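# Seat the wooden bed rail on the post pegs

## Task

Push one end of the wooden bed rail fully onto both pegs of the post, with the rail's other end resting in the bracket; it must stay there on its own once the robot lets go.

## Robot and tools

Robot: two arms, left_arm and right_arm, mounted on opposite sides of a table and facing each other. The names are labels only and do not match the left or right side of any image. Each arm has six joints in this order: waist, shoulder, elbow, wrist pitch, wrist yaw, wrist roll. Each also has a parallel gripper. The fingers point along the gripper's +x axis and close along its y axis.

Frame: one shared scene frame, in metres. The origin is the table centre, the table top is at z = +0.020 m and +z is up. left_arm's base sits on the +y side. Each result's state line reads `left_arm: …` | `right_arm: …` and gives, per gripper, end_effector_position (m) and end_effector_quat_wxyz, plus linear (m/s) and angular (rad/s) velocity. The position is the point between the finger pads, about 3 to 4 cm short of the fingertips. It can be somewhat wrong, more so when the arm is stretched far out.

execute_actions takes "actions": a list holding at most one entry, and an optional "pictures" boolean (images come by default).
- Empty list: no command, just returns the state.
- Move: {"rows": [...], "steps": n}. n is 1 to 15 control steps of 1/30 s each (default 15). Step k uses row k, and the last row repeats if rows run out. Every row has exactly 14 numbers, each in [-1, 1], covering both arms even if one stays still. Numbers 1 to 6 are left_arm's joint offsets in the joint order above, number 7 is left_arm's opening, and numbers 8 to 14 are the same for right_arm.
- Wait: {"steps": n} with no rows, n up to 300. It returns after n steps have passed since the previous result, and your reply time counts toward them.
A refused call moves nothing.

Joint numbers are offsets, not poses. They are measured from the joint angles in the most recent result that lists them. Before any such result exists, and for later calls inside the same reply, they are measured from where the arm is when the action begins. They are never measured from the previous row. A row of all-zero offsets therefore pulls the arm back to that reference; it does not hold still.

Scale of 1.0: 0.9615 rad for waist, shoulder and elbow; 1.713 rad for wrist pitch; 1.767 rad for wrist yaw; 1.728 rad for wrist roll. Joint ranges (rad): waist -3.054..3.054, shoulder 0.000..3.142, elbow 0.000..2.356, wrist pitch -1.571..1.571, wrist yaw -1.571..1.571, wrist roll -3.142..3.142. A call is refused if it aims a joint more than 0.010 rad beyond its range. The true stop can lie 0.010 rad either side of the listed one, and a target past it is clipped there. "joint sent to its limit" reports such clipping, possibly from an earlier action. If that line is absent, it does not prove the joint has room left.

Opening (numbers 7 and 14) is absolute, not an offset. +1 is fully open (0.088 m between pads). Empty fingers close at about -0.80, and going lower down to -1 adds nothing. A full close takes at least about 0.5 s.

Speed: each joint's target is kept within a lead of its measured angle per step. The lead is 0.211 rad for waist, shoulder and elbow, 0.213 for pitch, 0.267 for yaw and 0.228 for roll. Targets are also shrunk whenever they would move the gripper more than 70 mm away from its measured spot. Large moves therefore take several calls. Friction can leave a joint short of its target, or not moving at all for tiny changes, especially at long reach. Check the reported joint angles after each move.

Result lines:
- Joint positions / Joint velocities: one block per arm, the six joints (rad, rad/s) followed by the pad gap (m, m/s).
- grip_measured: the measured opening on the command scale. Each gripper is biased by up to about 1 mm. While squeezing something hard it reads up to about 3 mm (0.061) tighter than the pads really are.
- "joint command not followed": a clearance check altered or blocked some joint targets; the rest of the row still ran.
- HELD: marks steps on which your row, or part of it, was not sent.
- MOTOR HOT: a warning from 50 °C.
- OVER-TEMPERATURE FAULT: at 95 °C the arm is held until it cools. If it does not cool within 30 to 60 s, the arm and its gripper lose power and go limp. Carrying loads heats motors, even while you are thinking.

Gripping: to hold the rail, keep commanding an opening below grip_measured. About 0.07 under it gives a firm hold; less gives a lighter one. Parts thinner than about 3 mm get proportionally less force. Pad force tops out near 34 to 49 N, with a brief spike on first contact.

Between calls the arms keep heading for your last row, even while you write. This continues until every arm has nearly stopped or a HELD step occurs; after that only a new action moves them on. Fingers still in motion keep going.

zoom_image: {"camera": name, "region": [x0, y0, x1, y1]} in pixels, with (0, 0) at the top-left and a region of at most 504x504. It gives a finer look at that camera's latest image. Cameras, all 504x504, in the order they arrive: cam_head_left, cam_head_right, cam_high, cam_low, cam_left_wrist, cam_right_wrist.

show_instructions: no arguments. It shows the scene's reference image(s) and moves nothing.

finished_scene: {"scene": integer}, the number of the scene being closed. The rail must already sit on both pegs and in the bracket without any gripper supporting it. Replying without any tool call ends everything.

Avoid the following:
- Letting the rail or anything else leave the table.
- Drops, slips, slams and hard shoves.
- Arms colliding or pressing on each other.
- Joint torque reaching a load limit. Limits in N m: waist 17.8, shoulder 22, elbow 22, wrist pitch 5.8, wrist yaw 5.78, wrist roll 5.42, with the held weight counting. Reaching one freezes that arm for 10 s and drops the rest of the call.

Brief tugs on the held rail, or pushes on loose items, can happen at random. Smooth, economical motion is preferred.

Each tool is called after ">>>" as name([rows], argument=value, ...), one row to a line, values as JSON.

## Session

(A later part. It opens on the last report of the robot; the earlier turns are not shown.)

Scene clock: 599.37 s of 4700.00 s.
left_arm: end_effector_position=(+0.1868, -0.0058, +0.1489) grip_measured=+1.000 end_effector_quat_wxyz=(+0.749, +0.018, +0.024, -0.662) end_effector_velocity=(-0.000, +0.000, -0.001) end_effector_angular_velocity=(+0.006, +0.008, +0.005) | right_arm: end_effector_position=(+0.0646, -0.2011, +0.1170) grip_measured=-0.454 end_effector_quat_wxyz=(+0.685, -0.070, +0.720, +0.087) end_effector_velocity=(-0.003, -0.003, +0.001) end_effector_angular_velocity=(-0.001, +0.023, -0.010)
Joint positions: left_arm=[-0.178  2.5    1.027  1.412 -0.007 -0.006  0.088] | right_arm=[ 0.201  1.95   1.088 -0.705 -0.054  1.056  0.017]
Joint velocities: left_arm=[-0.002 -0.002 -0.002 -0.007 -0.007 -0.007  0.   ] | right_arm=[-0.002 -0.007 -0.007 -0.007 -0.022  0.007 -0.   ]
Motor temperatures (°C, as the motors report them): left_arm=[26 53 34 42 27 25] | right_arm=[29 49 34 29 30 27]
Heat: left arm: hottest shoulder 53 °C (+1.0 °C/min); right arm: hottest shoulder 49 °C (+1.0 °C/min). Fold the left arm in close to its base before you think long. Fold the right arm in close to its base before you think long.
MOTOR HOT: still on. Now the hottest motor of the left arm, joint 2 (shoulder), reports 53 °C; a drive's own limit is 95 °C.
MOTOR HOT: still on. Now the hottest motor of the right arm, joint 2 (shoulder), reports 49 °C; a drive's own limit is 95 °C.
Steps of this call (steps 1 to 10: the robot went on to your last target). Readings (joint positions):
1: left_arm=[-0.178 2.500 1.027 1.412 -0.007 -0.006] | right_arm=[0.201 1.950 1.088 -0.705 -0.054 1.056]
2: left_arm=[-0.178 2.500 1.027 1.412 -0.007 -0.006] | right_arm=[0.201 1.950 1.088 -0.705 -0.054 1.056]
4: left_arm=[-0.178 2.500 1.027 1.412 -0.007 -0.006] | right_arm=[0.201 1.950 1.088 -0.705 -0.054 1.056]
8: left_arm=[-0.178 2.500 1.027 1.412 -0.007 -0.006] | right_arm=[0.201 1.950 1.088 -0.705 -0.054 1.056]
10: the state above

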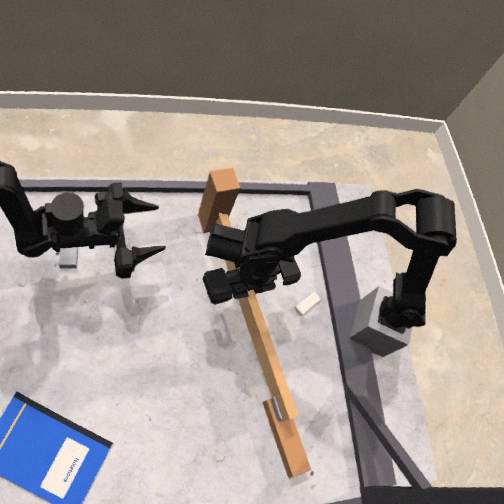

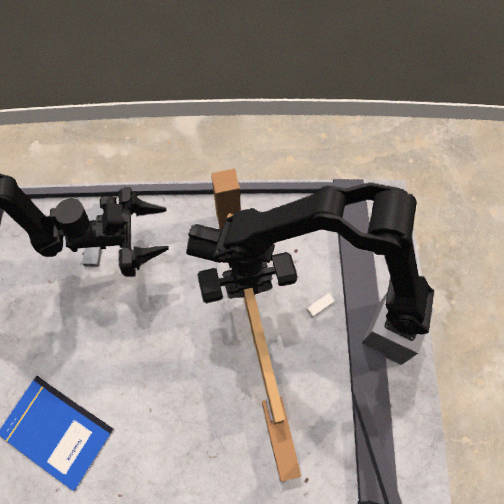

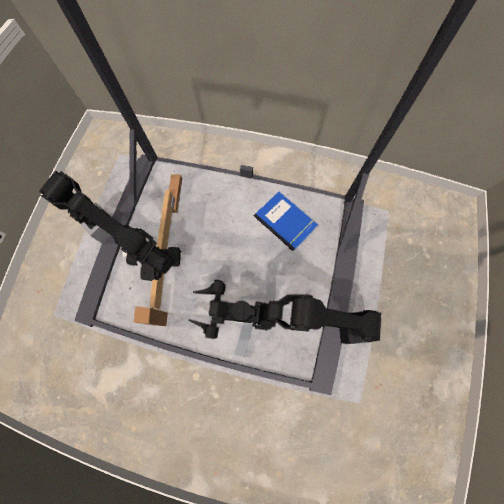

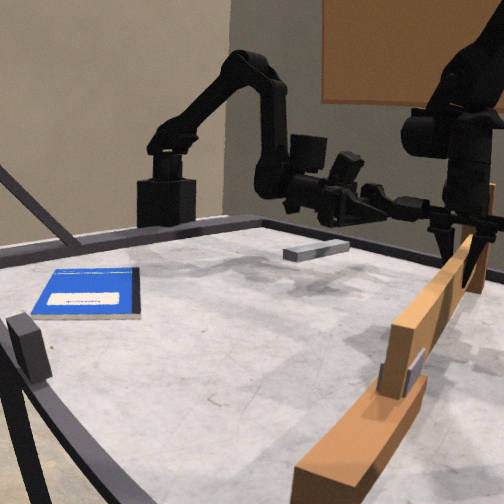

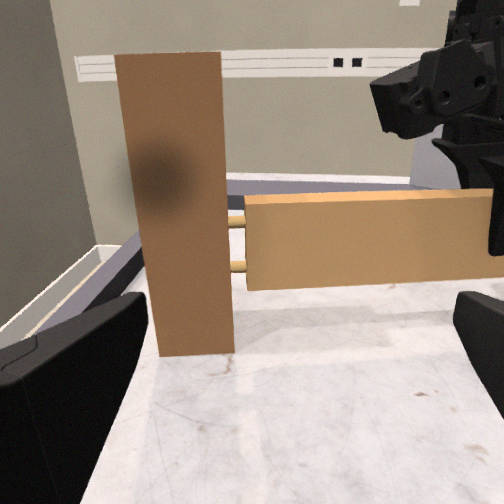

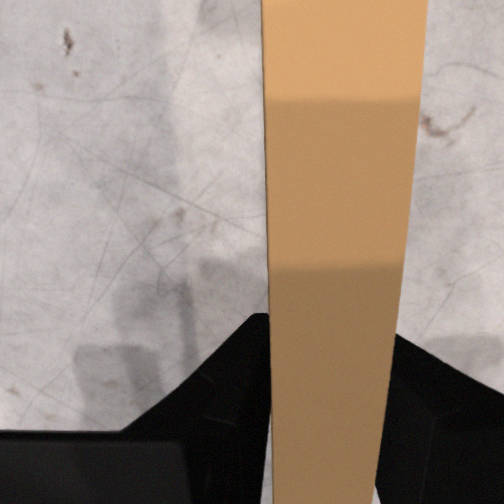

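>>> execute_actions([
  {"rows":[[0,0,0,0,0,0,1,-0.035,0,0,-0.004,0.01,-0.02,-0.6],[0,0,0,0,0,0,1,-0.035,0,0,-0.004,0.01,-0.02,-0.6],[0,0,0,0,0,0,1,-0.035,0,0.018,-0.004,0.01,-0.02,-0.6],[0,0,0,0,0,0,1,-0.035,0,0.02,-0.004,0.01,-0.02,-0.6],[0,0,0,0,0,0,1,-0.035,0,0.022,-0.004,0.01,-0.02,-0.6],[0,0,0,0,0,0,1,-0.035,0,0.024,-0.004,0.01,-0.02,-0.6],[0,0,0,0,0,0,1,-0.035,0,0.026,-0.004,0.01,-0.02,-0.6],[0,0,0,0,0,0,1,-0.035,0,0.028,-0.004,0.01,-0.02,-0.6],[0,0,0,0,0,0,1,-0.035,0,0.03,-0.004,0.01,-0.02,-0.6],[0,0,0,0,0,0,1,-0.035,0,0.032,-0.004,0.01,-0.02,-0.6],[0,0,0,0,0,0,1,-0.035,0,0.034,-0.004,0.01,-0.02,-0.6],[0,0,0,0,0,0,1,-0.035,0,0.036,-0.004,0.01,-0.02,-0.6]],"steps":15},
], pictures=false)

>>> execute_actions([
  {"steps":10},
], pictures=false)

Scene clock: 607.10 s of 4700.00 s.
left_arm: end_effector_position=(+0.1868, -0.0058, +0.1489) grip_measured=+1.000 end_effector_quat_wxyz=(+0.749, +0.018, +0.024, -0.662) end_effector_velocity=(-0.000, +0.000, -0.001) end_effector_angular_velocity=(+0.006, +0.008, +0.005) | right_arm: end_effector_position=(+0.0657, -0.2001, +0.1181) grip_measured=-0.454 end_effector_quat_wxyz=(+0.681, -0.071, +0.723, +0.092) end_effector_velocity=(-0.000, -0.000, +0.001) end_effector_angular_velocity=(+0.001, +0.007, +0.020)
Joint positions: left_arm=[-0.178  2.5    1.027  1.412 -0.007 -0.006  0.088] | right_arm=[ 0.192  1.952  1.094 -0.71  -0.067  1.04   0.017]
Joint velocities: left_arm=[-0.002 -0.002 -0.002 -0.007 -0.007 -0.007  0.   ] | right_arm=[-0.002 -0.002  0.002 -0.007 -0.007 -0.022 -0.   ]
Motor temperatures (°C, as the motors report them): left_arm=[26 53 34 42 27 25] | right_arm=[29 50 33 29 30 27]
Heat: left arm: hottest shoulder 53 °C (+1.0 °C/min); right arm: hottest shoulder 50 °C (+2.0 °C/min). Fold the left arm in close to its base before you think long. Fold the right arm in close to its base before you think long.
MOTOR HOT: still on. Now the hottest motor of the left arm, joint 2 (shoulder), reports 53 °C; a drive's own limit is 95 °C.
MOTOR HOT: still on. Now the hottest motor of the right arm, joint 2 (shoulder), reports 50 °C; a drive's own limit is 95 °C.
Steps of this call (steps 1 to 15: the robot went on to your last target; steps 16 to 90: nothing new was sent; then 4.23 s passed at rest; steps 91 to 105: all 15 steps of this action). Readings (joint positions):
91: left_arm=[-0.178 2.500 1.027 1.412 -0.007 -0.006] | right_arm=[0.198 1.950 1.088 -0.705 -0.057 1.054]
92: left_arm=[-0.178 2.500 1.027 1.412 -0.007 -0.006] | right_arm=[0.194 1.950 1.088 -0.705 -0.064 1.050]
94: left_arm=[-0.178 2.500 1.027 1.412 -0.007 -0.006] | right_arm=[0.192 1.950 1.088 -0.705 -0.067 1.044]
98: left_arm=[-0.178 2.500 1.027 1.412 -0.007 -0.006] | right_arm=[0.192 1.950 1.090 -0.707 -0.067 1.041]
105: the state above

Scene clock: 607.43 s of 4700.00 s.
left_arm: end_effector_position=(+0.1868, -0.0058, +0.1489) grip_measured=+1.000 end_effector_quat_wxyz=(+0.749, +0.018, +0.024, -0.662) end_effector_velocity=(-0.002, -0.000, +0.002) end_effector_angular_velocity=(-0.008, +0.007, -0.009) | right_arm: end_effector_position=(+0.0657, -0.2000, +0.1180) grip_measured=-0.454 end_effector_quat_wxyz=(+0.681, -0.071, +0.723, +0.092) end_effector_velocity=(-0.002, -0.004, +0.002) end_effector_angular_velocity=(-0.014, +0.012, +0.005)
Joint positions: left_arm=[-0.178  2.5    1.027  1.412 -0.007 -0.006  0.088] | right_arm=[ 0.192  1.952  1.095 -0.71  -0.067  1.04   0.017]
Joint velocities: left_arm=[-0.002 -0.002 -0.002  0.007  0.007 -0.007  0.   ] | right_arm=[-0.002 -0.007 -0.002 -0.022 -0.007 -0.007  0.   ]
Motor temperatures (°C, as the motors report them): left_arm=[26 53 34 42 27 25] | right_arm=[29 50 33 29 30 27]
Heat: left arm: hottest shoulder 53 °C (+1.0 °C/min); right arm: hottest shoulder 50 °C (+2.0 °C/min). Fold the left arm in close to its base before you think long. Fold the right arm in close to its base before you think long.
MOTOR HOT: still on. Now the hottest motor of the left arm, joint 2 (shoulder), reports 53 °C; a drive's own limit is 95 °C.
MOTOR HOT: still on. Now the hottest motor of the right arm, joint 2 (shoulder), reports 50 °C; a drive's own limit is 95 °C.
Steps of this call (steps 1 to 10: the robot went on to your last target). Readings (joint positions):
1: left_arm=[-0.178 2.500 1.027 1.412 -0.007 -0.006] | right_arm=[0.192 1.952 1.094 -0.710 -0.067 1.040]
2: left_arm=[-0.178 2.500 1.027 1.412 -0.007 -0.006] | right_arm=[0.192 1.952 1.094 -0.710 -0.067 1.040]
4: left_arm=[-0.178 2.500 1.027 1.412 -0.007 -0.006] | right_arm=[0.192 1.952 1.094 -0.710 -0.067 1.040]
8: left_arm=[-0.178 2.500 1.027 1.412 -0.007 -0.006] | right_arm=[0.192 1.952 1.094 -0.710 -0.067 1.040]
10: the state above

Now sweep down at this y while lightly pushing.

>>> execute_actions([
  {"rows":[[0,0,0,0,0,0,1,-0.025,0.006,0,0,0.02,-0.01,-0.6],[0,0,0,0,0,0,1,-0.025,0.007,0,0,0.02,-0.01,-0.6],[0,0,0,0,0,0,1,-0.025,0.008,0,0,0.02,-0.01,-0.6],[0,0,0,0,0,0,1,-0.025,0.009,0,0,0.02,-0.01,-0.6],[0,0,0,0,0,0,1,-0.025,0.01,0,0,0.02,-0.01,-0.6],[0,0,0,0,0,0,1,-0.025,0.011,0,0,0.02,-0.01,-0.6],[0,0,0,0,0,0,1,-0.025,0.012,0,0,0.02,-0.01,-0.6],[0,0,0,0,0,0,1,-0.025,0.013,0,0,0.02,-0.01,-0.6],[0,0,0,0,0,0,1,-0.025,0.014,0,0,0.02,-0.01,-0.6],[0,0,0,0,0,0,1,-0.025,0.015,0,0,0.02,-0.01,-0.6],[0,0,0,0,0,0,1,-0.025,0.016,0,0,0.02,-0.01,-0.6],[0,0,0,0,0,0,1,-0.025,0.017,0,0,0.02,-0.01,-0.6],[0,0,0,0,0,0,1,-0.025,0.018,0,0,0.02,-0.01,-0.6]],"steps":15},
], pictures=false)

>>> execute_actions([
  {"steps":10},
], pictures=false)

Scene clock: 613.67 s of 4700.00 s.
left_arm: end_effector_position=(+0.1868, -0.0058, +0.1489) grip_measured=+1.000 end_effector_quat_wxyz=(+0.749, +0.018, +0.024, -0.662) end_effector_velocity=(-0.000, +0.000, +0.005) end_effector_angular_velocity=(-0.024, +0.019, +0.006) | right_arm: end_effector_position=(+0.0655, -0.2008, +0.1167) grip_measured=-0.454 end_effector_quat_wxyz=(+0.680, -0.072, +0.724, +0.090) end_effector_velocity=(+0.000, -0.006, +0.000) end_effector_angular_velocity=(-0.022, -0.001, +0.020)
Joint positions: left_arm=[-0.178  2.5    1.027  1.412 -0.007 -0.006  0.088] | right_arm=[ 0.192  1.956  1.095 -0.712 -0.067  1.04   0.017]
Joint velocities: left_arm=[-0.002 -0.002 -0.002  0.022 -0.007 -0.022  0.   ] | right_arm=[-0.002 -0.002 -0.002 -0.022  0.007 -0.022 -0.   ]
Motor temperatures (°C, as the motors report them): left_arm=[26 53 34 42 26 25] | right_arm=[29 49 34 28 30 27]
Heat: left arm: hottest shoulder 53 °C (+1.0 °C/min); right arm: hottest shoulder 49 °C (+0.0 °C/min). Fold the left arm in close to its base before you think long. Fold the right arm in close to its base before you think long.
MOTOR HOT: still on. Now the hottest motor of the left arm, joint 2 (shoulder), reports 53 °C; a drive's own limit is 95 °C.
MOTOR HOT: still on. Now the hottest motor of the right arm, joint 2 (shoulder), reports 49 °C; a drive's own limit is 95 °C.
Steps of this call (steps 1 to 15: the robot went on to your last target; steps 16 to 90: nothing new was sent; then 2.73 s passed at rest; steps 91 to 105: all 15 steps of this action). Readings (joint positions):
91: left_arm=[-0.178 2.500 1.027 1.412 -0.007 -0.006] | right_arm=[0.192 1.953 1.095 -0.711 -0.067 1.040]
92: left_arm=[-0.178 2.500 1.027 1.412 -0.007 -0.006] | right_arm=[0.192 1.954 1.095 -0.711 -0.067 1.040]
94: left_arm=[-0.178 2.500 1.027 1.412 -0.007 -0.006] | right_arm=[0.192 1.954 1.095 -0.711 -0.067 1.040]
98: left_arm=[-0.178 2.500 1.027 1.412 -0.007 -0.006] | right_arm=[0.192 1.955 1.095 -0.712 -0.067 1.040]
105: the state above

Scene clock: 614.00 s of 4700.00 s.
left_arm: end_effector_position=(+0.1868, -0.0058, +0.1489) grip_measured=+1.000 end_effector_quat_wxyz=(+0.749, +0.018, +0.024, -0.662) end_effector_velocity=(+0.002, +0.001, -0.000) end_effector_angular_velocity=(+0.007, +0.007, +0.020) | right_arm: end_effector_position=(+0.0655, -0.2009, +0.1166) grip_measured=-0.454 end_effector_quat_wxyz=(+0.680, -0.073, +0.724, +0.090) end_effector_velocity=(-0.003, -0.004, +0.002) end_effector_angular_velocity=(-0.013, +0.012, +0.024)
Joint positions: left_arm=[-0.178  2.5    1.027  1.412 -0.007 -0.006  0.088] | right_arm=[ 0.192  1.957  1.095 -0.712 -0.067  1.04   0.017]
Joint velocities: left_arm=[-0.002 -0.007 -0.007 -0.007 -0.022 -0.007  0.   ] | right_arm=[ 0.002 -0.007 -0.002 -0.022 -0.007 -0.022 -0.   ]
Motor temperatures (°C, as the motors report them): left_arm=[26 53 34 42 26 25] | right_arm=[29 49 34 28 30 27]
Heat: left arm: hottest shoulder 53 °C (+1.0 °C/min); right arm: hottest shoulder 49 °C (+0.0 °C/min). Fold the left arm in close to its base before you think long. Fold the right arm in close to its base before you think long.
MOTOR HOT: still on. Now the hottest motor of the left arm, joint 2 (shoulder), reports 53 °C; a drive's own limit is 95 °C.
MOTOR HOT: still on. Now the hottest motor of the right arm, joint 2 (shoulder), reports 49 °C; a drive's own limit is 95 °C.
Steps of this call (steps 1 to 10: the robot went on to your last target). Readings (joint positions):
1: left_arm=[-0.178 2.500 1.027 1.412 -0.007 -0.006] | right_arm=[0.192 1.957 1.095 -0.712 -0.067 1.040]
2: left_arm=[-0.178 2.500 1.027 1.412 -0.007 -0.006] | right_arm=[0.192 1.957 1.095 -0.712 -0.067 1.040]
4: left_arm=[-0.178 2.500 1.027 1.412 -0.007 -0.006] | right_arm=[0.192 1.957 1.095 -0.712 -0.067 1.040]
8: left_arm=[-0.178 2.500 1.027 1.412 -0.007 -0.006] | right_arm=[0.192 1.957 1.095 -0.712 -0.067 1.040]
10: the state above

>>> execute_actions([
  {"rows":[[0,0,0,0,0,0,1,0,0,0,0,0,0,-0.2]],"steps":15},
])

>>> zoom_image(camera="cam_left_wrist", region=[200,175,300,295])

Scene clock: 618.77 s of 4700.00 s.
left_arm: end_effector_position=(+0.1868, -0.0058, +0.1489) grip_measured=+1.000 end_effector_quat_wxyz=(+0.749, +0.018, +0.024, -0.662) end_effector_velocity=(-0.000, +0.001, -0.004) end_effector_angular_velocity=(+0.009, +0.023, +0.006) | right_arm: end_effector_position=(+0.0661, -0.2011, +0.1166) grip_measured=-0.205 end_effector_quat_wxyz=(+0.681, -0.074, +0.723, +0.090) end_effector_velocity=(-0.001, -0.002, +0.000) end_effector_angular_velocity=(-0.004, +0.009, +0.005)
Joint positions: left_arm=[-0.178  2.5    1.027  1.412 -0.007 -0.006  0.088] | right_arm=[ 0.191  1.957  1.095 -0.712 -0.063  1.037  0.029]
Joint velocities: left_arm=[-0.002  0.002 -0.002 -0.007 -0.007 -0.022  0.   ] | right_arm=[-0.002 -0.002 -0.002 -0.007 -0.007 -0.007  0.001]
Motor temperatures (°C, as the motors report them): left_arm=[26 53 34 42 26 25] | right_arm=[29 48 34 28 30 27]
Heat: left arm: hottest shoulder 53 °C (+1.0 °C/min); right arm: hottest shoulder 48 °C (-1.0 °C/min). Fold the left arm in close to its base before you think long. Fold the right arm in close to its base before you think long.
MOTOR HOT: still on. Now the hottest motor of the left arm, joint 2 (shoulder), reports 53 °C; a drive's own limit is 95 °C.
MOTOR HOT: still on. Now the hottest motor of the right arm, joint 2 (shoulder), reports 48 °C; a drive's own limit is 95 °C.
Steps of this call (steps 1 to 15: the robot went on to your last target; steps 16 to 90: nothing new was sent; then 1.27 s passed at rest; steps 91 to 105: all 15 steps of this action). Readings (joint positions):
91: left_arm=[-0.178 2.500 1.027 1.412 -0.007 -0.006] | right_arm=[0.193 1.957 1.095 -0.712 -0.067 1.040]
92: left_arm=[-0.178 2.500 1.027 1.412 -0.007 -0.006] | right_arm=[0.193 1.957 1.095 -0.712 -0.058 1.037]
94: left_arm=[-0.178 2.500 1.027 1.412 -0.007 -0.006] | right_arm=[0.191 1.957 1.095 -0.712 -0.058 1.037]
98: left_arm=[-0.178 2.500 1.027 1.412 -0.007 -0.006] | right_arm=[0.191 1.957 1.095 -0.712 -0.061 1.037]
105: the state above

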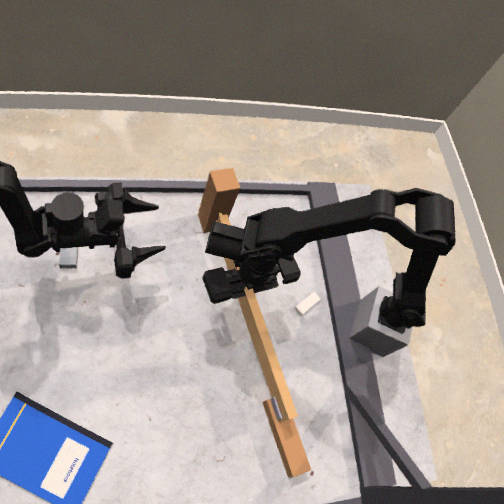

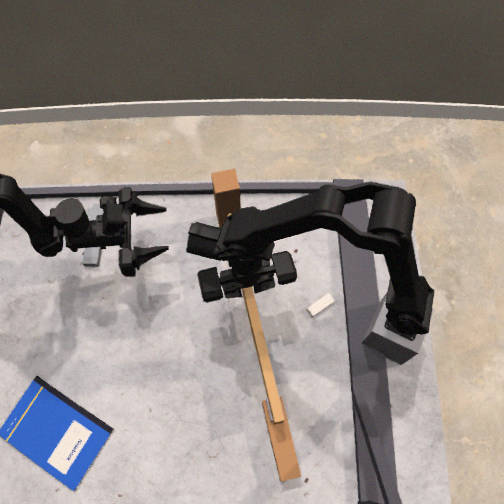

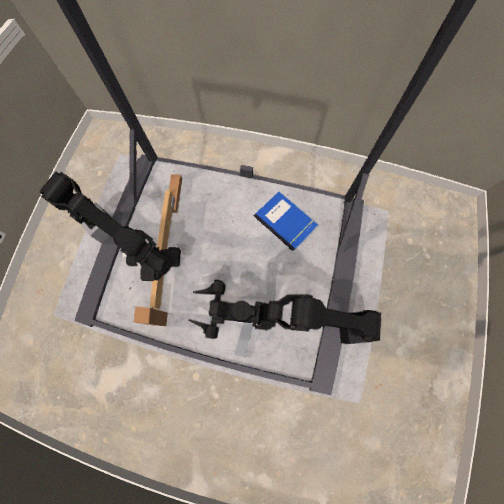

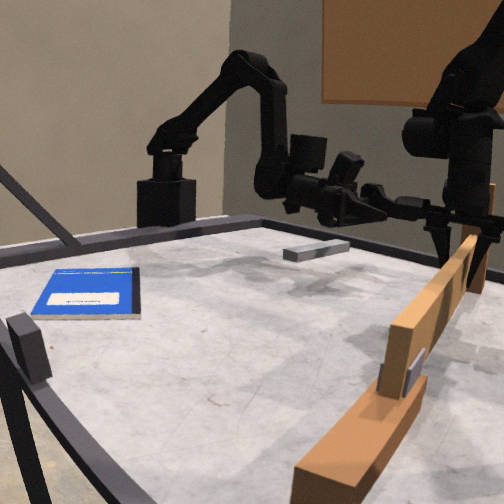

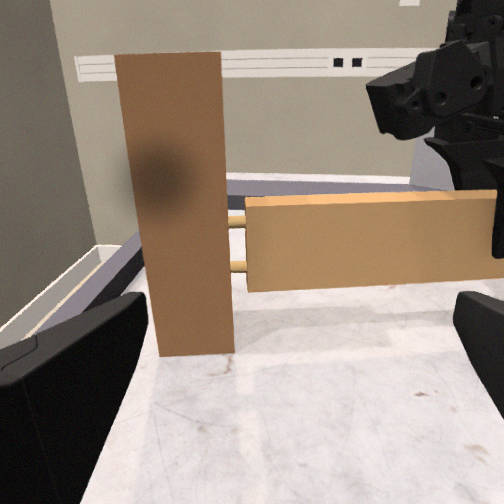

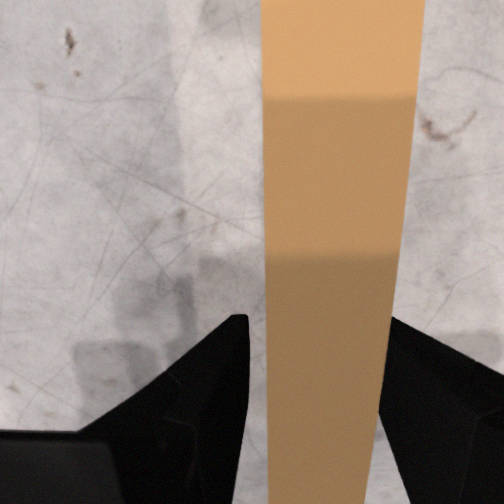

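Region (200, 175, 300, 295) of cam_left_wrist's 504x504 image, scaled by 4.200, with more detail than that image has.

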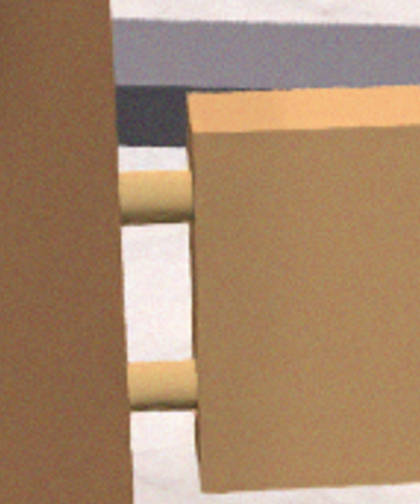

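>>> execute_actions([
  {"rows":[[0,0,0,0,0,0,1,0,0,0,0,0,0,-0.6]],"steps":15},
])

>>> zoom_image(camera="cam_left_wrist", region=[200,175,300,295])

Scene clock: 624.13 s of 4700.00 s.
left_arm: end_effector_position=(+0.1868, -0.0058, +0.1489) grip_measured=+1.000 end_effector_quat_wxyz=(+0.749, +0.018, +0.024, -0.662) end_effector_velocity=(+0.002, +0.001, -0.004) end_effector_angular_velocity=(+0.019, +0.023, +0.021) | right_arm: end_effector_position=(+0.0660, -0.2009, +0.1166) grip_measured=-0.462 end_effector_quat_wxyz=(+0.681, -0.072, +0.723, +0.088) end_effector_velocity=(+0.000, +0.001, +0.000) end_effector_angular_velocity=(+0.009, +0.005, -0.010)
Joint positions: left_arm=[-0.178  2.5    1.027  1.412 -0.007 -0.006  0.088] | right_arm=[ 0.191  1.957  1.095 -0.711 -0.065  1.042  0.016]
Joint velocities: left_arm=[-0.002 -0.002 -0.002 -0.022 -0.022 -0.022  0.   ] | right_arm=[-0.002 -0.002 -0.002  0.007 -0.007  0.007 -0.   ]
Motor temperatures (°C, as the motors report them): left_arm=[26 53 34 43 26 25] | right_arm=[29 48 34 28 30 27]
Heat: left arm: hottest shoulder 53 °C (+1.0 °C/min); right arm: hottest shoulder 48 °C (-2.0 °C/min). Fold the left arm in close to its base before you think long. Fold the right arm in close to its base before you think long.
MOTOR HOT: still on. Now the hottest motor of the left arm, joint 2 (shoulder), reports 53 °C; a drive's own limit is 95 °C.
MOTOR HOT: still on. Now the hottest motor of the right arm, joint 2 (shoulder), reports 48 °C; a drive's own limit is 95 °C.
Steps of this call (steps 1 to 15: the robot went on to your last target; steps 16 to 90: nothing new was sent; then 1.87 s passed at rest; steps 91 to 105: all 15 steps of this action). Readings (joint positions):
91: left_arm=[-0.178 2.500 1.027 1.412 -0.007 -0.006] | right_arm=[0.191 1.957 1.095 -0.712 -0.063 1.037]
92: left_arm=[-0.178 2.500 1.027 1.412 -0.007 -0.006] | right_arm=[0.191 1.957 1.095 -0.712 -0.063 1.037]
94: left_arm=[-0.178 2.500 1.027 1.412 -0.007 -0.006] | right_arm=[0.191 1.957 1.095 -0.711 -0.065 1.042]
98: left_arm=[-0.178 2.500 1.027 1.412 -0.007 -0.006] | right_arm=[0.191 1.957 1.095 -0.711 -0.065 1.042]
105: the state above

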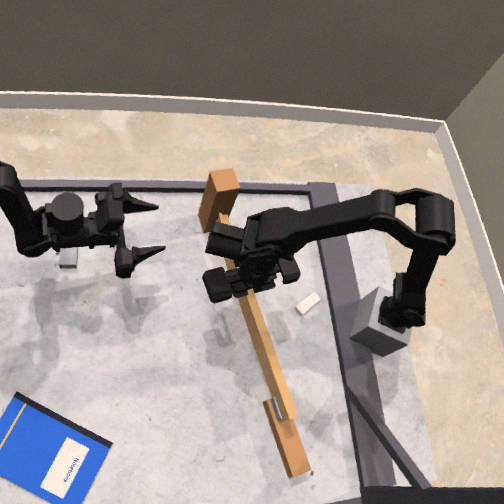

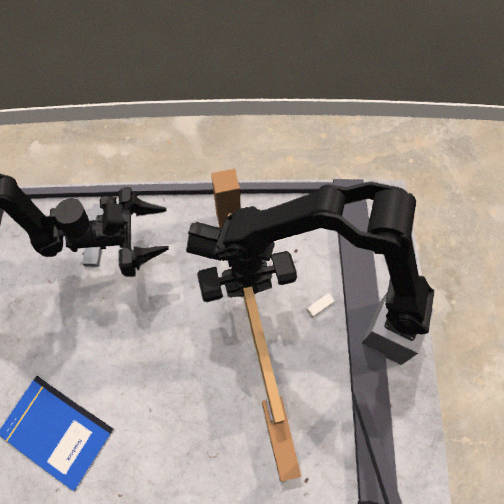

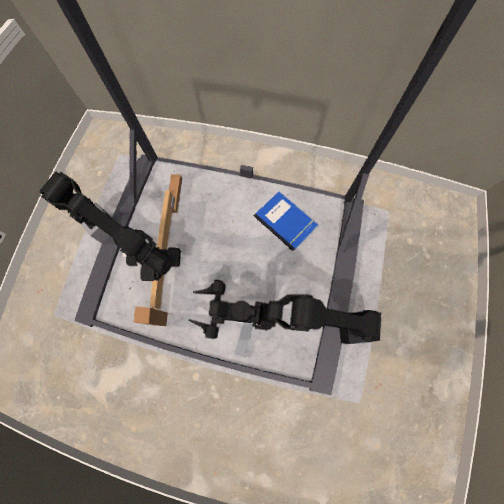

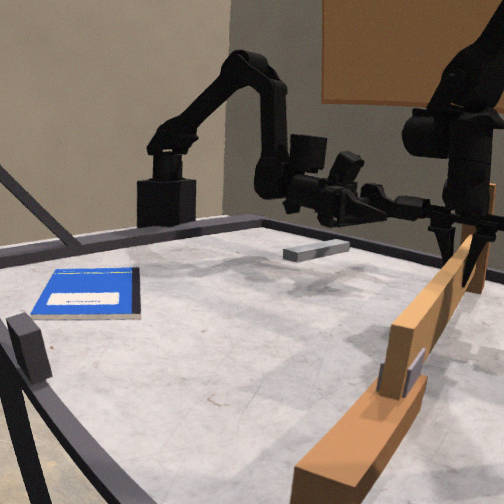

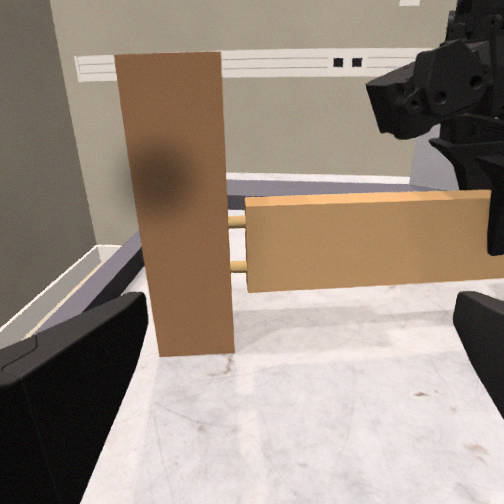

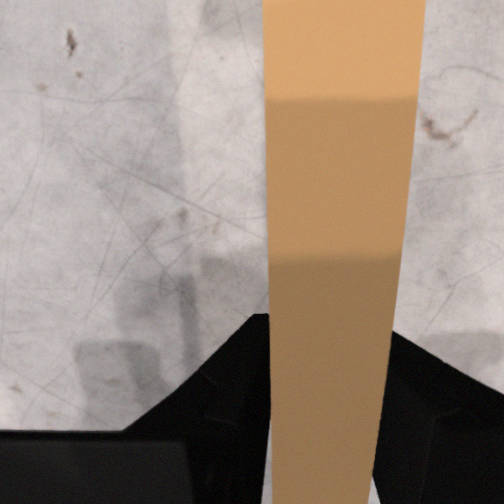

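Region (200, 175, 300, 295) of cam_left_wrist's 504x504 image, scaled by 4.200, with more detail than that image has.

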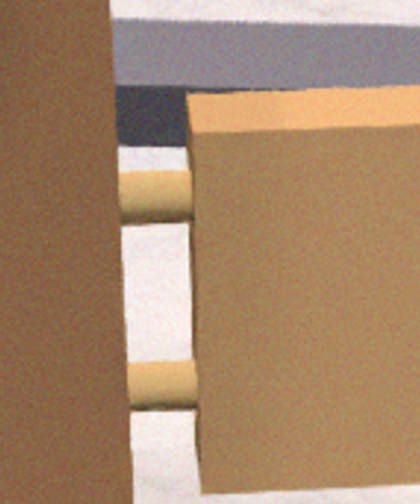

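>>> execute_actions([
  {"rows":[[0,0,0,0,0,0,1,-0.03,-0.02,0,0,0.015,-0.015,-0.6],[0,0,0,0,0,0,1,-0.03,-0.025,0,0,0.015,-0.015,-0.6],[0,0,0,0,0,0,1,-0.03,-0.027,0,0,0.015,-0.015,-0.6],[0,0,0,0,0,0,1,-0.03,-0.028,0,0,0.015,-0.015,-0.6],[0,0,0,0,0,0,1,-0.03,-0.029,0,0,0.015,-0.015,-0.6],[0,0,0,0,0,0,1,-0.03,-0.03,0,0,0.015,-0.015,-0.6],[0,0,0,0,0,0,1,-0.03,-0.031,0,0,0.015,-0.015,-0.6],[0,0,0,0,0,0,1,-0.03,-0.032,0,0,0.015,-0.015,-0.6],[0,0,0,0,0,0,1,-0.03,-0.033,0,0,0.015,-0.015,-0.6],[0,0,0,0,0,0,1,-0.03,-0.034,0,0,0.015,-0.015,-0.6],[0,0,0,0,0,0,1,-0.03,-0.035,0,0,0.015,-0.015,-0.6],[0,0,0,0,0,0,1,-0.03,-0.036,0,0,0.015,-0.015,-0.6]],"steps":15},
], pictures=false)

>>> execute_actions([
  {"steps":10},
], pictures=false)

Scene clock: 633.53 s of 4700.00 s.
left_arm: end_effector_position=(+0.1868, -0.0058, +0.1489) grip_measured=+1.000 end_effector_quat_wxyz=(+0.749, +0.018, +0.024, -0.662) end_effector_velocity=(-0.000, +0.002, -0.003) end_effector_angular_velocity=(+0.011, +0.008, +0.005) | right_arm: end_effector_position=(+0.0670, -0.2002, +0.1180) grip_measured=-0.462 end_effector_quat_wxyz=(+0.680, -0.070, +0.724, +0.093) end_effector_velocity=(-0.001, -0.002, +0.000) end_effector_angular_velocity=(-0.004, +0.009, +0.005)
Joint positions: left_arm=[-0.178  2.5    1.027  1.412 -0.007 -0.006  0.088] | right_arm=[ 0.187  1.952  1.095 -0.71  -0.07   1.033  0.016]
Joint velocities: left_arm=[-0.002 -0.002 -0.007 -0.007 -0.007 -0.007  0.   ] | right_arm=[-0.002 -0.002 -0.002 -0.007 -0.007 -0.007 -0.   ]
Motor temperatures (°C, as the motors report them): left_arm=[26 54 34 43 26 25] | right_arm=[29 48 34 28 29 27]
Heat: left arm: hottest shoulder 54 °C (+1.0 °C/min); right arm: hottest shoulder 48 °C (-2.0 °C/min). Fold the left arm in close to its base before you think long. Fold the right arm in close to its base before you think long.
MOTOR HOT: still on. Now the hottest motor of the left arm, joint 2 (shoulder), reports 54 °C; a drive's own limit is 95 °C.
MOTOR HOT: still on. Now the hottest motor of the right arm, joint 2 (shoulder), reports 48 °C; a drive's own limit is 95 °C.
Steps of this call (steps 1 to 15: the robot went on to your last target; steps 16 to 90: nothing new was sent; then 5.90 s passed at rest; steps 91 to 105: all 15 steps of this action). Readings (joint positions):
91: left_arm=[-0.178 2.500 1.027 1.412 -0.007 -0.006] | right_arm=[0.189 1.956 1.095 -0.711 -0.066 1.042]
92: left_arm=[-0.178 2.500 1.027 1.412 -0.007 -0.006] | right_arm=[0.188 1.955 1.095 -0.711 -0.069 1.040]
94: left_arm=[-0.178 2.500 1.027 1.412 -0.007 -0.006] | right_arm=[0.187 1.954 1.095 -0.710 -0.070 1.036]
98: left_arm=[-0.178 2.500 1.027 1.412 -0.007 -0.006] | right_arm=[0.187 1.953 1.095 -0.710 -0.070 1.034]
105: the state above

Scene clock: 633.87 s of 4700.00 s.
left_arm: end_effector_position=(+0.1868, -0.0058, +0.1489) grip_measured=+1.000 end_effector_quat_wxyz=(+0.749, +0.018, +0.024, -0.662) end_effector_velocity=(-0.000, +0.000, +0.002) end_effector_angular_velocity=(-0.008, +0.006, +0.005) | right_arm: end_effector_position=(+0.0670, -0.2002, +0.1180) grip_measured=-0.462 end_effector_quat_wxyz=(+0.680, -0.070, +0.724, +0.093) end_effector_velocity=(+0.001, +0.002, -0.000) end_effector_angular_velocity=(+0.005, -0.009, +0.010)
Joint positions: left_arm=[-0.178  2.5    1.027  1.412 -0.007 -0.006  0.088] | right_arm=[ 0.187  1.952  1.095 -0.71  -0.07   1.033  0.016]
Joint velocities: left_arm=[-0.002 -0.002 -0.002  0.007 -0.007 -0.007  0.   ] | right_arm=[ 0.002  0.002  0.002  0.007  0.007 -0.007 -0.001]
Motor temperatures (°C, as the motors report them): left_arm=[26 54 34 43 26 25] | right_arm=[29 48 34 28 29 27]
Heat: left arm: hottest shoulder 54 °C (+1.0 °C/min); right arm: hottest shoulder 48 °C (-2.0 °C/min). Fold the left arm in close to its base before you think long. Fold the right arm in close to its base before you think long.
MOTOR HOT: still on. Now the hottest motor of the left arm, joint 2 (shoulder), reports 54 °C; a drive's own limit is 95 °C.
MOTOR HOT: still on. Now the hottest motor of the right arm, joint 2 (shoulder), reports 48 °C; a drive's own limit is 95 °C.
Steps of this call (steps 1 to 10: the robot went on to your last target). Readings (joint positions):
1: left_arm=[-0.178 2.500 1.027 1.412 -0.007 -0.006] | right_arm=[0.187 1.952 1.095 -0.710 -0.070 1.033]
2: left_arm=[-0.178 2.500 1.027 1.412 -0.007 -0.006] | right_arm=[0.187 1.952 1.095 -0.710 -0.070 1.033]
4: left_arm=[-0.178 2.500 1.027 1.412 -0.007 -0.006] | right_arm=[0.187 1.952 1.095 -0.710 -0.070 1.033]
8: left_arm=[-0.178 2.500 1.027 1.412 -0.007 -0.006] | right_arm=[0.187 1.952 1.095 -0.710 -0.070 1.033]
10: the state above

x moved a bit more (may just be regrasp slack). Push hard.

>>> execute_actions([
  {"rows":[[0,0,0,0,0,0,1,-0.07,0,0,0,0.01,-0.04,-0.6]],"steps":15},
])

>>> zoom_image(camera="cam_left_wrist", region=[200,175,300,295])

Scene clock: 639.07 s of 4700.00 s.
left_arm: end_effector_position=(+0.1868, -0.0058, +0.1489) grip_measured=+1.000 end_effector_quat_wxyz=(+0.749, +0.018, +0.024, -0.662) end_effector_velocity=(+0.002, +0.000, +0.005) end_effector_angular_velocity=(-0.013, +0.005, +0.020) | right_arm: end_effector_position=(+0.0684, -0.2004, +0.1185) grip_measured=-0.462 end_effector_quat_wxyz=(+0.668, -0.072, +0.733, +0.107) end_effector_velocity=(-0.004, -0.004, +0.001) end_effector_angular_velocity=(-0.013, +0.028, +0.005)
Joint positions: left_arm=[-0.178  2.5    1.027  1.412 -0.007 -0.006  0.088] | right_arm=[ 0.167  1.952  1.095 -0.71  -0.104  0.99   0.016]
Joint velocities: left_arm=[-0.002 -0.007 -0.002  0.007 -0.022 -0.007  0.   ] | right_arm=[-0.002 -0.002 -0.002 -0.022 -0.022 -0.007  0.   ]
Motor temperatures (°C, as the motors report them): left_arm=[26 54 34 43 26 25] | right_arm=[29 49 34 28 29 27]
Heat: left arm: hottest shoulder 54 °C (+1.0 °C/min); right arm: hottest shoulder 49 °C (-2.0 °C/min). Fold the left arm in close to its base before you think long. Fold the right arm in close to its base before you think long.
MOTOR HOT: still on. Now the hottest motor of the left arm, joint 2 (shoulder), reports 54 °C; a drive's own limit is 95 °C.
MOTOR HOT: still on. Now the hottest motor of the right arm, joint 2 (shoulder), reports 49 °C; a drive's own limit is 95 °C.
Steps of this call (steps 1 to 15: the robot went on to your last target; steps 16 to 90: nothing new was sent; then 1.70 s passed at rest; steps 91 to 105: all 15 steps of this action). Readings (joint positions):
91: left_arm=[-0.178 2.500 1.027 1.412 -0.007 -0.006] | right_arm=[0.182 1.952 1.095 -0.710 -0.076 1.020]
92: left_arm=[-0.178 2.500 1.027 1.412 -0.007 -0.006] | right_arm=[0.175 1.952 1.095 -0.710 -0.088 1.011]
94: left_arm=[-0.178 2.500 1.027 1.412 -0.007 -0.006] | right_arm=[0.169 1.952 1.095 -0.710 -0.100 0.999]
98: left_arm=[-0.178 2.500 1.027 1.412 -0.007 -0.006] | right_arm=[0.167 1.952 1.095 -0.710 -0.103 0.992]
105: the state above

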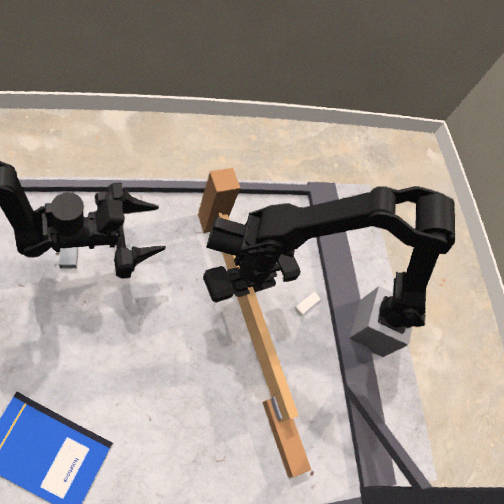

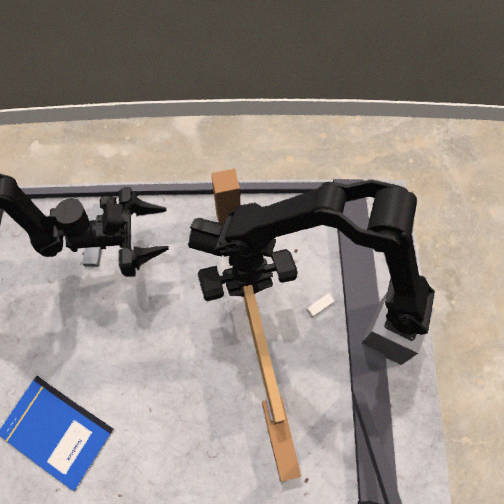

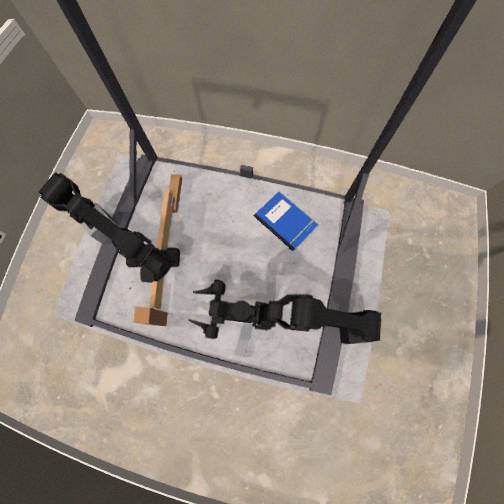

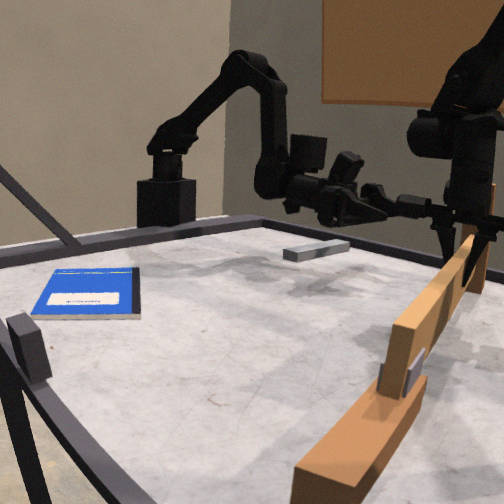

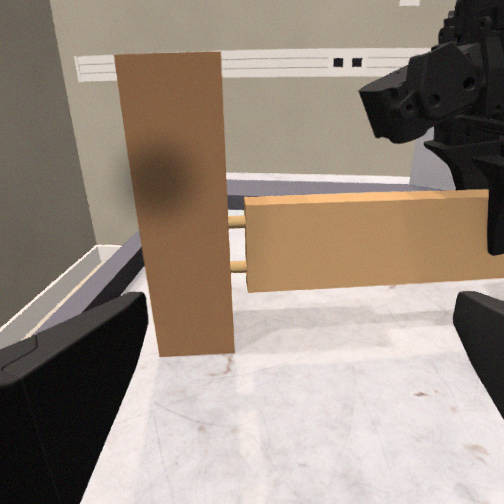

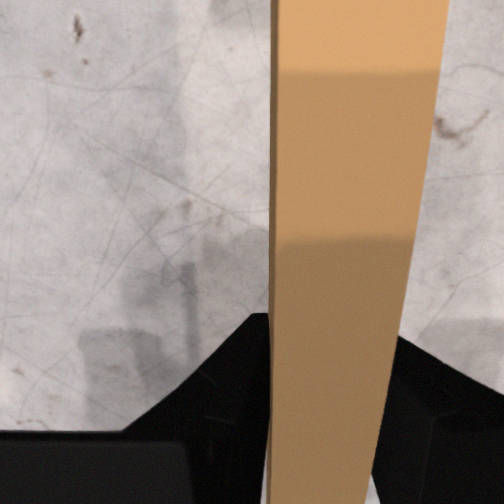

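Region (200, 175, 300, 295) of cam_left_wrist's 504x504 image, scaled by 4.200, with more detail than that image has.

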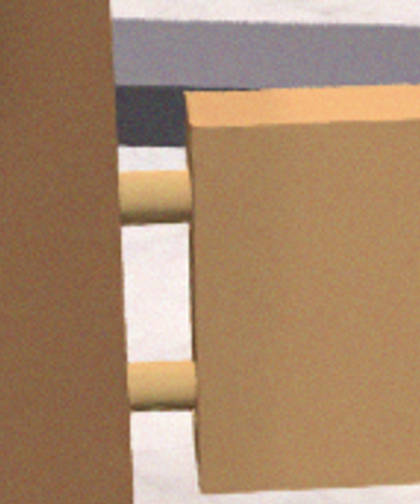

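>>> execute_actions([
  {"rows":[[0,0,0,0,0,0,1,0.03,0,0,0,0.03,0.03,-0.6],[0,0,0,0,0,0,1,0.03,0,0,0,0.03,0.03,-0.6],[0,0,0,0,0,0,1,0.03,0,0,0,0.03,0.03,-0.6],[0,0,0,0,0,0,1,0.03,0,0,0,0.03,0.03,-0.6],[0,0,0,0,0,0,1,0.03,-0.03,0,0,0.03,0.03,-0.6],[0,0,0,0,0,0,1,0.03,-0.03,0,0,0.03,0.03,-0.6],[0,0,0,0,0,0,1,0.03,-0.03,0,0,0.03,0.03,-0.6],[0,0,0,0,0,0,1,0.03,-0.03,0,0,0.03,0.03,-0.6]],"steps":12},
])

>>> zoom_image(camera="cam_left_wrist", region=[200,175,300,295])

Scene clock: 645.47 s of 4700.00 s.
left_arm: end_effector_position=(+0.1868, -0.0058, +0.1489) grip_measured=+1.000 end_effector_quat_wxyz=(+0.749, +0.018, +0.024, -0.662) end_effector_velocity=(-0.000, +0.001, -0.007) end_effector_angular_velocity=(+0.026, +0.010, +0.005) | right_arm: end_effector_position=(+0.0663, -0.1998, +0.1184) grip_measured=-0.462 end_effector_quat_wxyz=(+0.683, -0.069, +0.721, +0.090) end_effector_velocity=(-0.000, -0.002, +0.004) end_effector_angular_velocity=(-0.009, -0.005, +0.010)
Joint positions: left_arm=[-0.178  2.5    1.027  1.412 -0.007 -0.006  0.088] | right_arm=[ 0.193  1.951  1.095 -0.709 -0.062  1.045  0.016]
Joint velocities: left_arm=[-0.002  0.002 -0.002 -0.022 -0.007 -0.007  0.   ] | right_arm=[ 0.002 -0.012  0.002 -0.022  0.007 -0.007 -0.   ]
Motor temperatures (°C, as the motors report them): left_arm=[26 54 34 43 26 25] | right_arm=[29 49 34 28 30 27]
Heat: left arm: hottest shoulder 54 °C (+1.0 °C/min); right arm: hottest shoulder 49 °C (-2.0 °C/min). Fold the left arm in close to its base before you think long. Fold the right arm in close to its base before you think long.
MOTOR HOT: still on. Now the hottest motor of the left arm, joint 2 (shoulder), reports 54 °C; a drive's own limit is 95 °C.
MOTOR HOT: still on. Now the hottest motor of the right arm, joint 2 (shoulder), reports 49 °C; a drive's own limit is 95 °C.
Steps of this call (steps 1 to 15: the robot went on to your last target; steps 16 to 90: nothing new was sent; then 3.00 s passed at rest; steps 91 to 102: all 12 steps of this action). Readings (joint positions):
91: left_arm=[-0.178 2.500 1.027 1.412 -0.007 -0.006] | right_arm=[0.173 1.952 1.095 -0.710 -0.096 1.005]
92: left_arm=[-0.178 2.500 1.027 1.412 -0.007 -0.006] | right_arm=[0.181 1.952 1.095 -0.710 -0.080 1.018]
94: left_arm=[-0.178 2.500 1.027 1.412 -0.007 -0.006] | right_arm=[0.190 1.952 1.095 -0.709 -0.066 1.034]
98: left_arm=[-0.178 2.500 1.027 1.412 -0.007 -0.006] | right_arm=[0.192 1.952 1.095 -0.709 -0.063 1.043]
102: the state above

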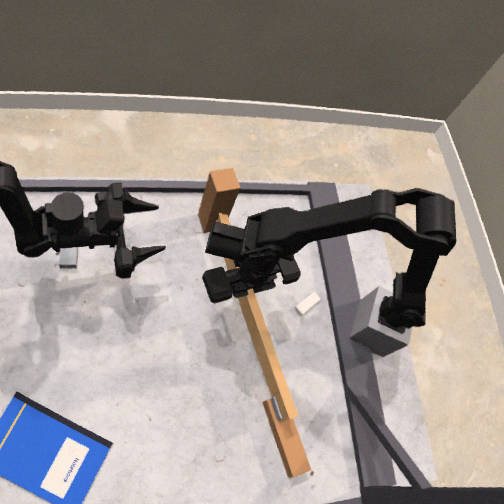

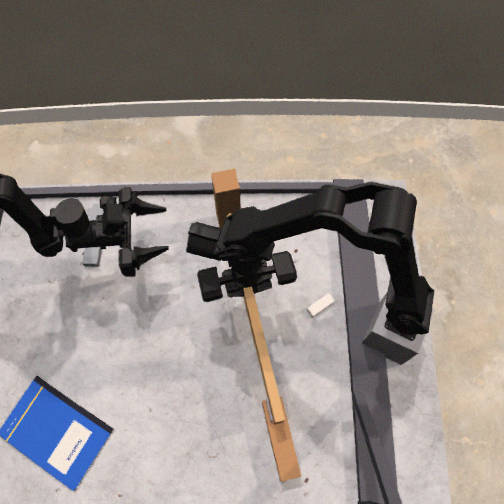

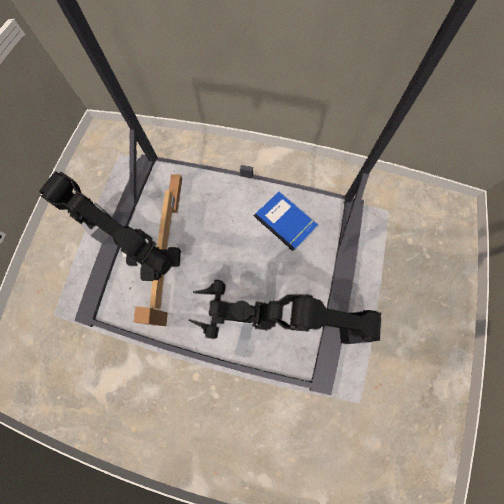

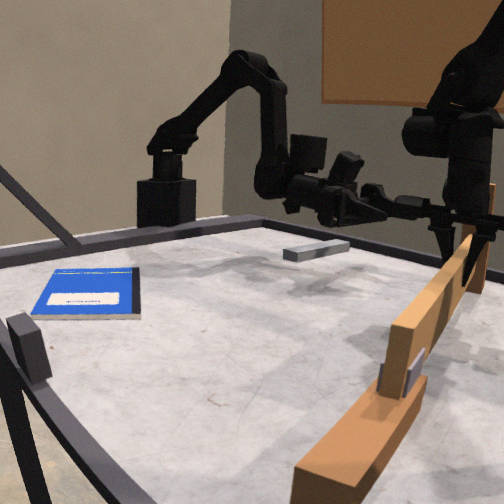

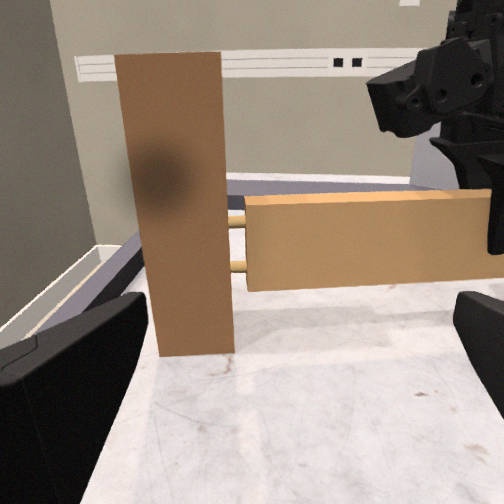

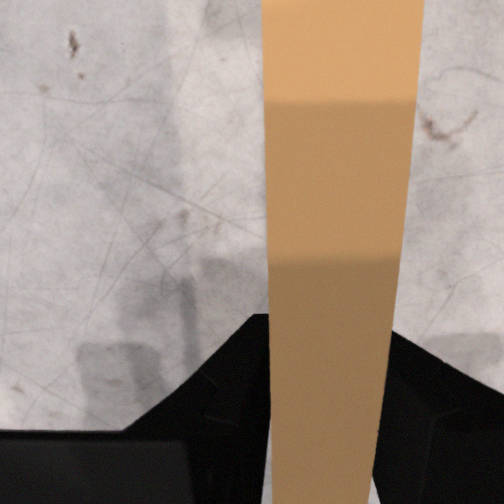

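Region (200, 175, 300, 295) of cam_left_wrist's 504x504 image, scaled by 4.200, with more detail than that image has.

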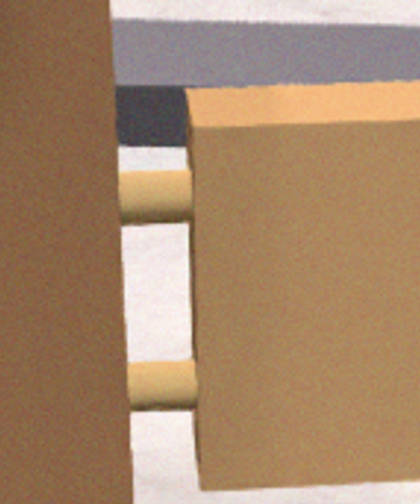

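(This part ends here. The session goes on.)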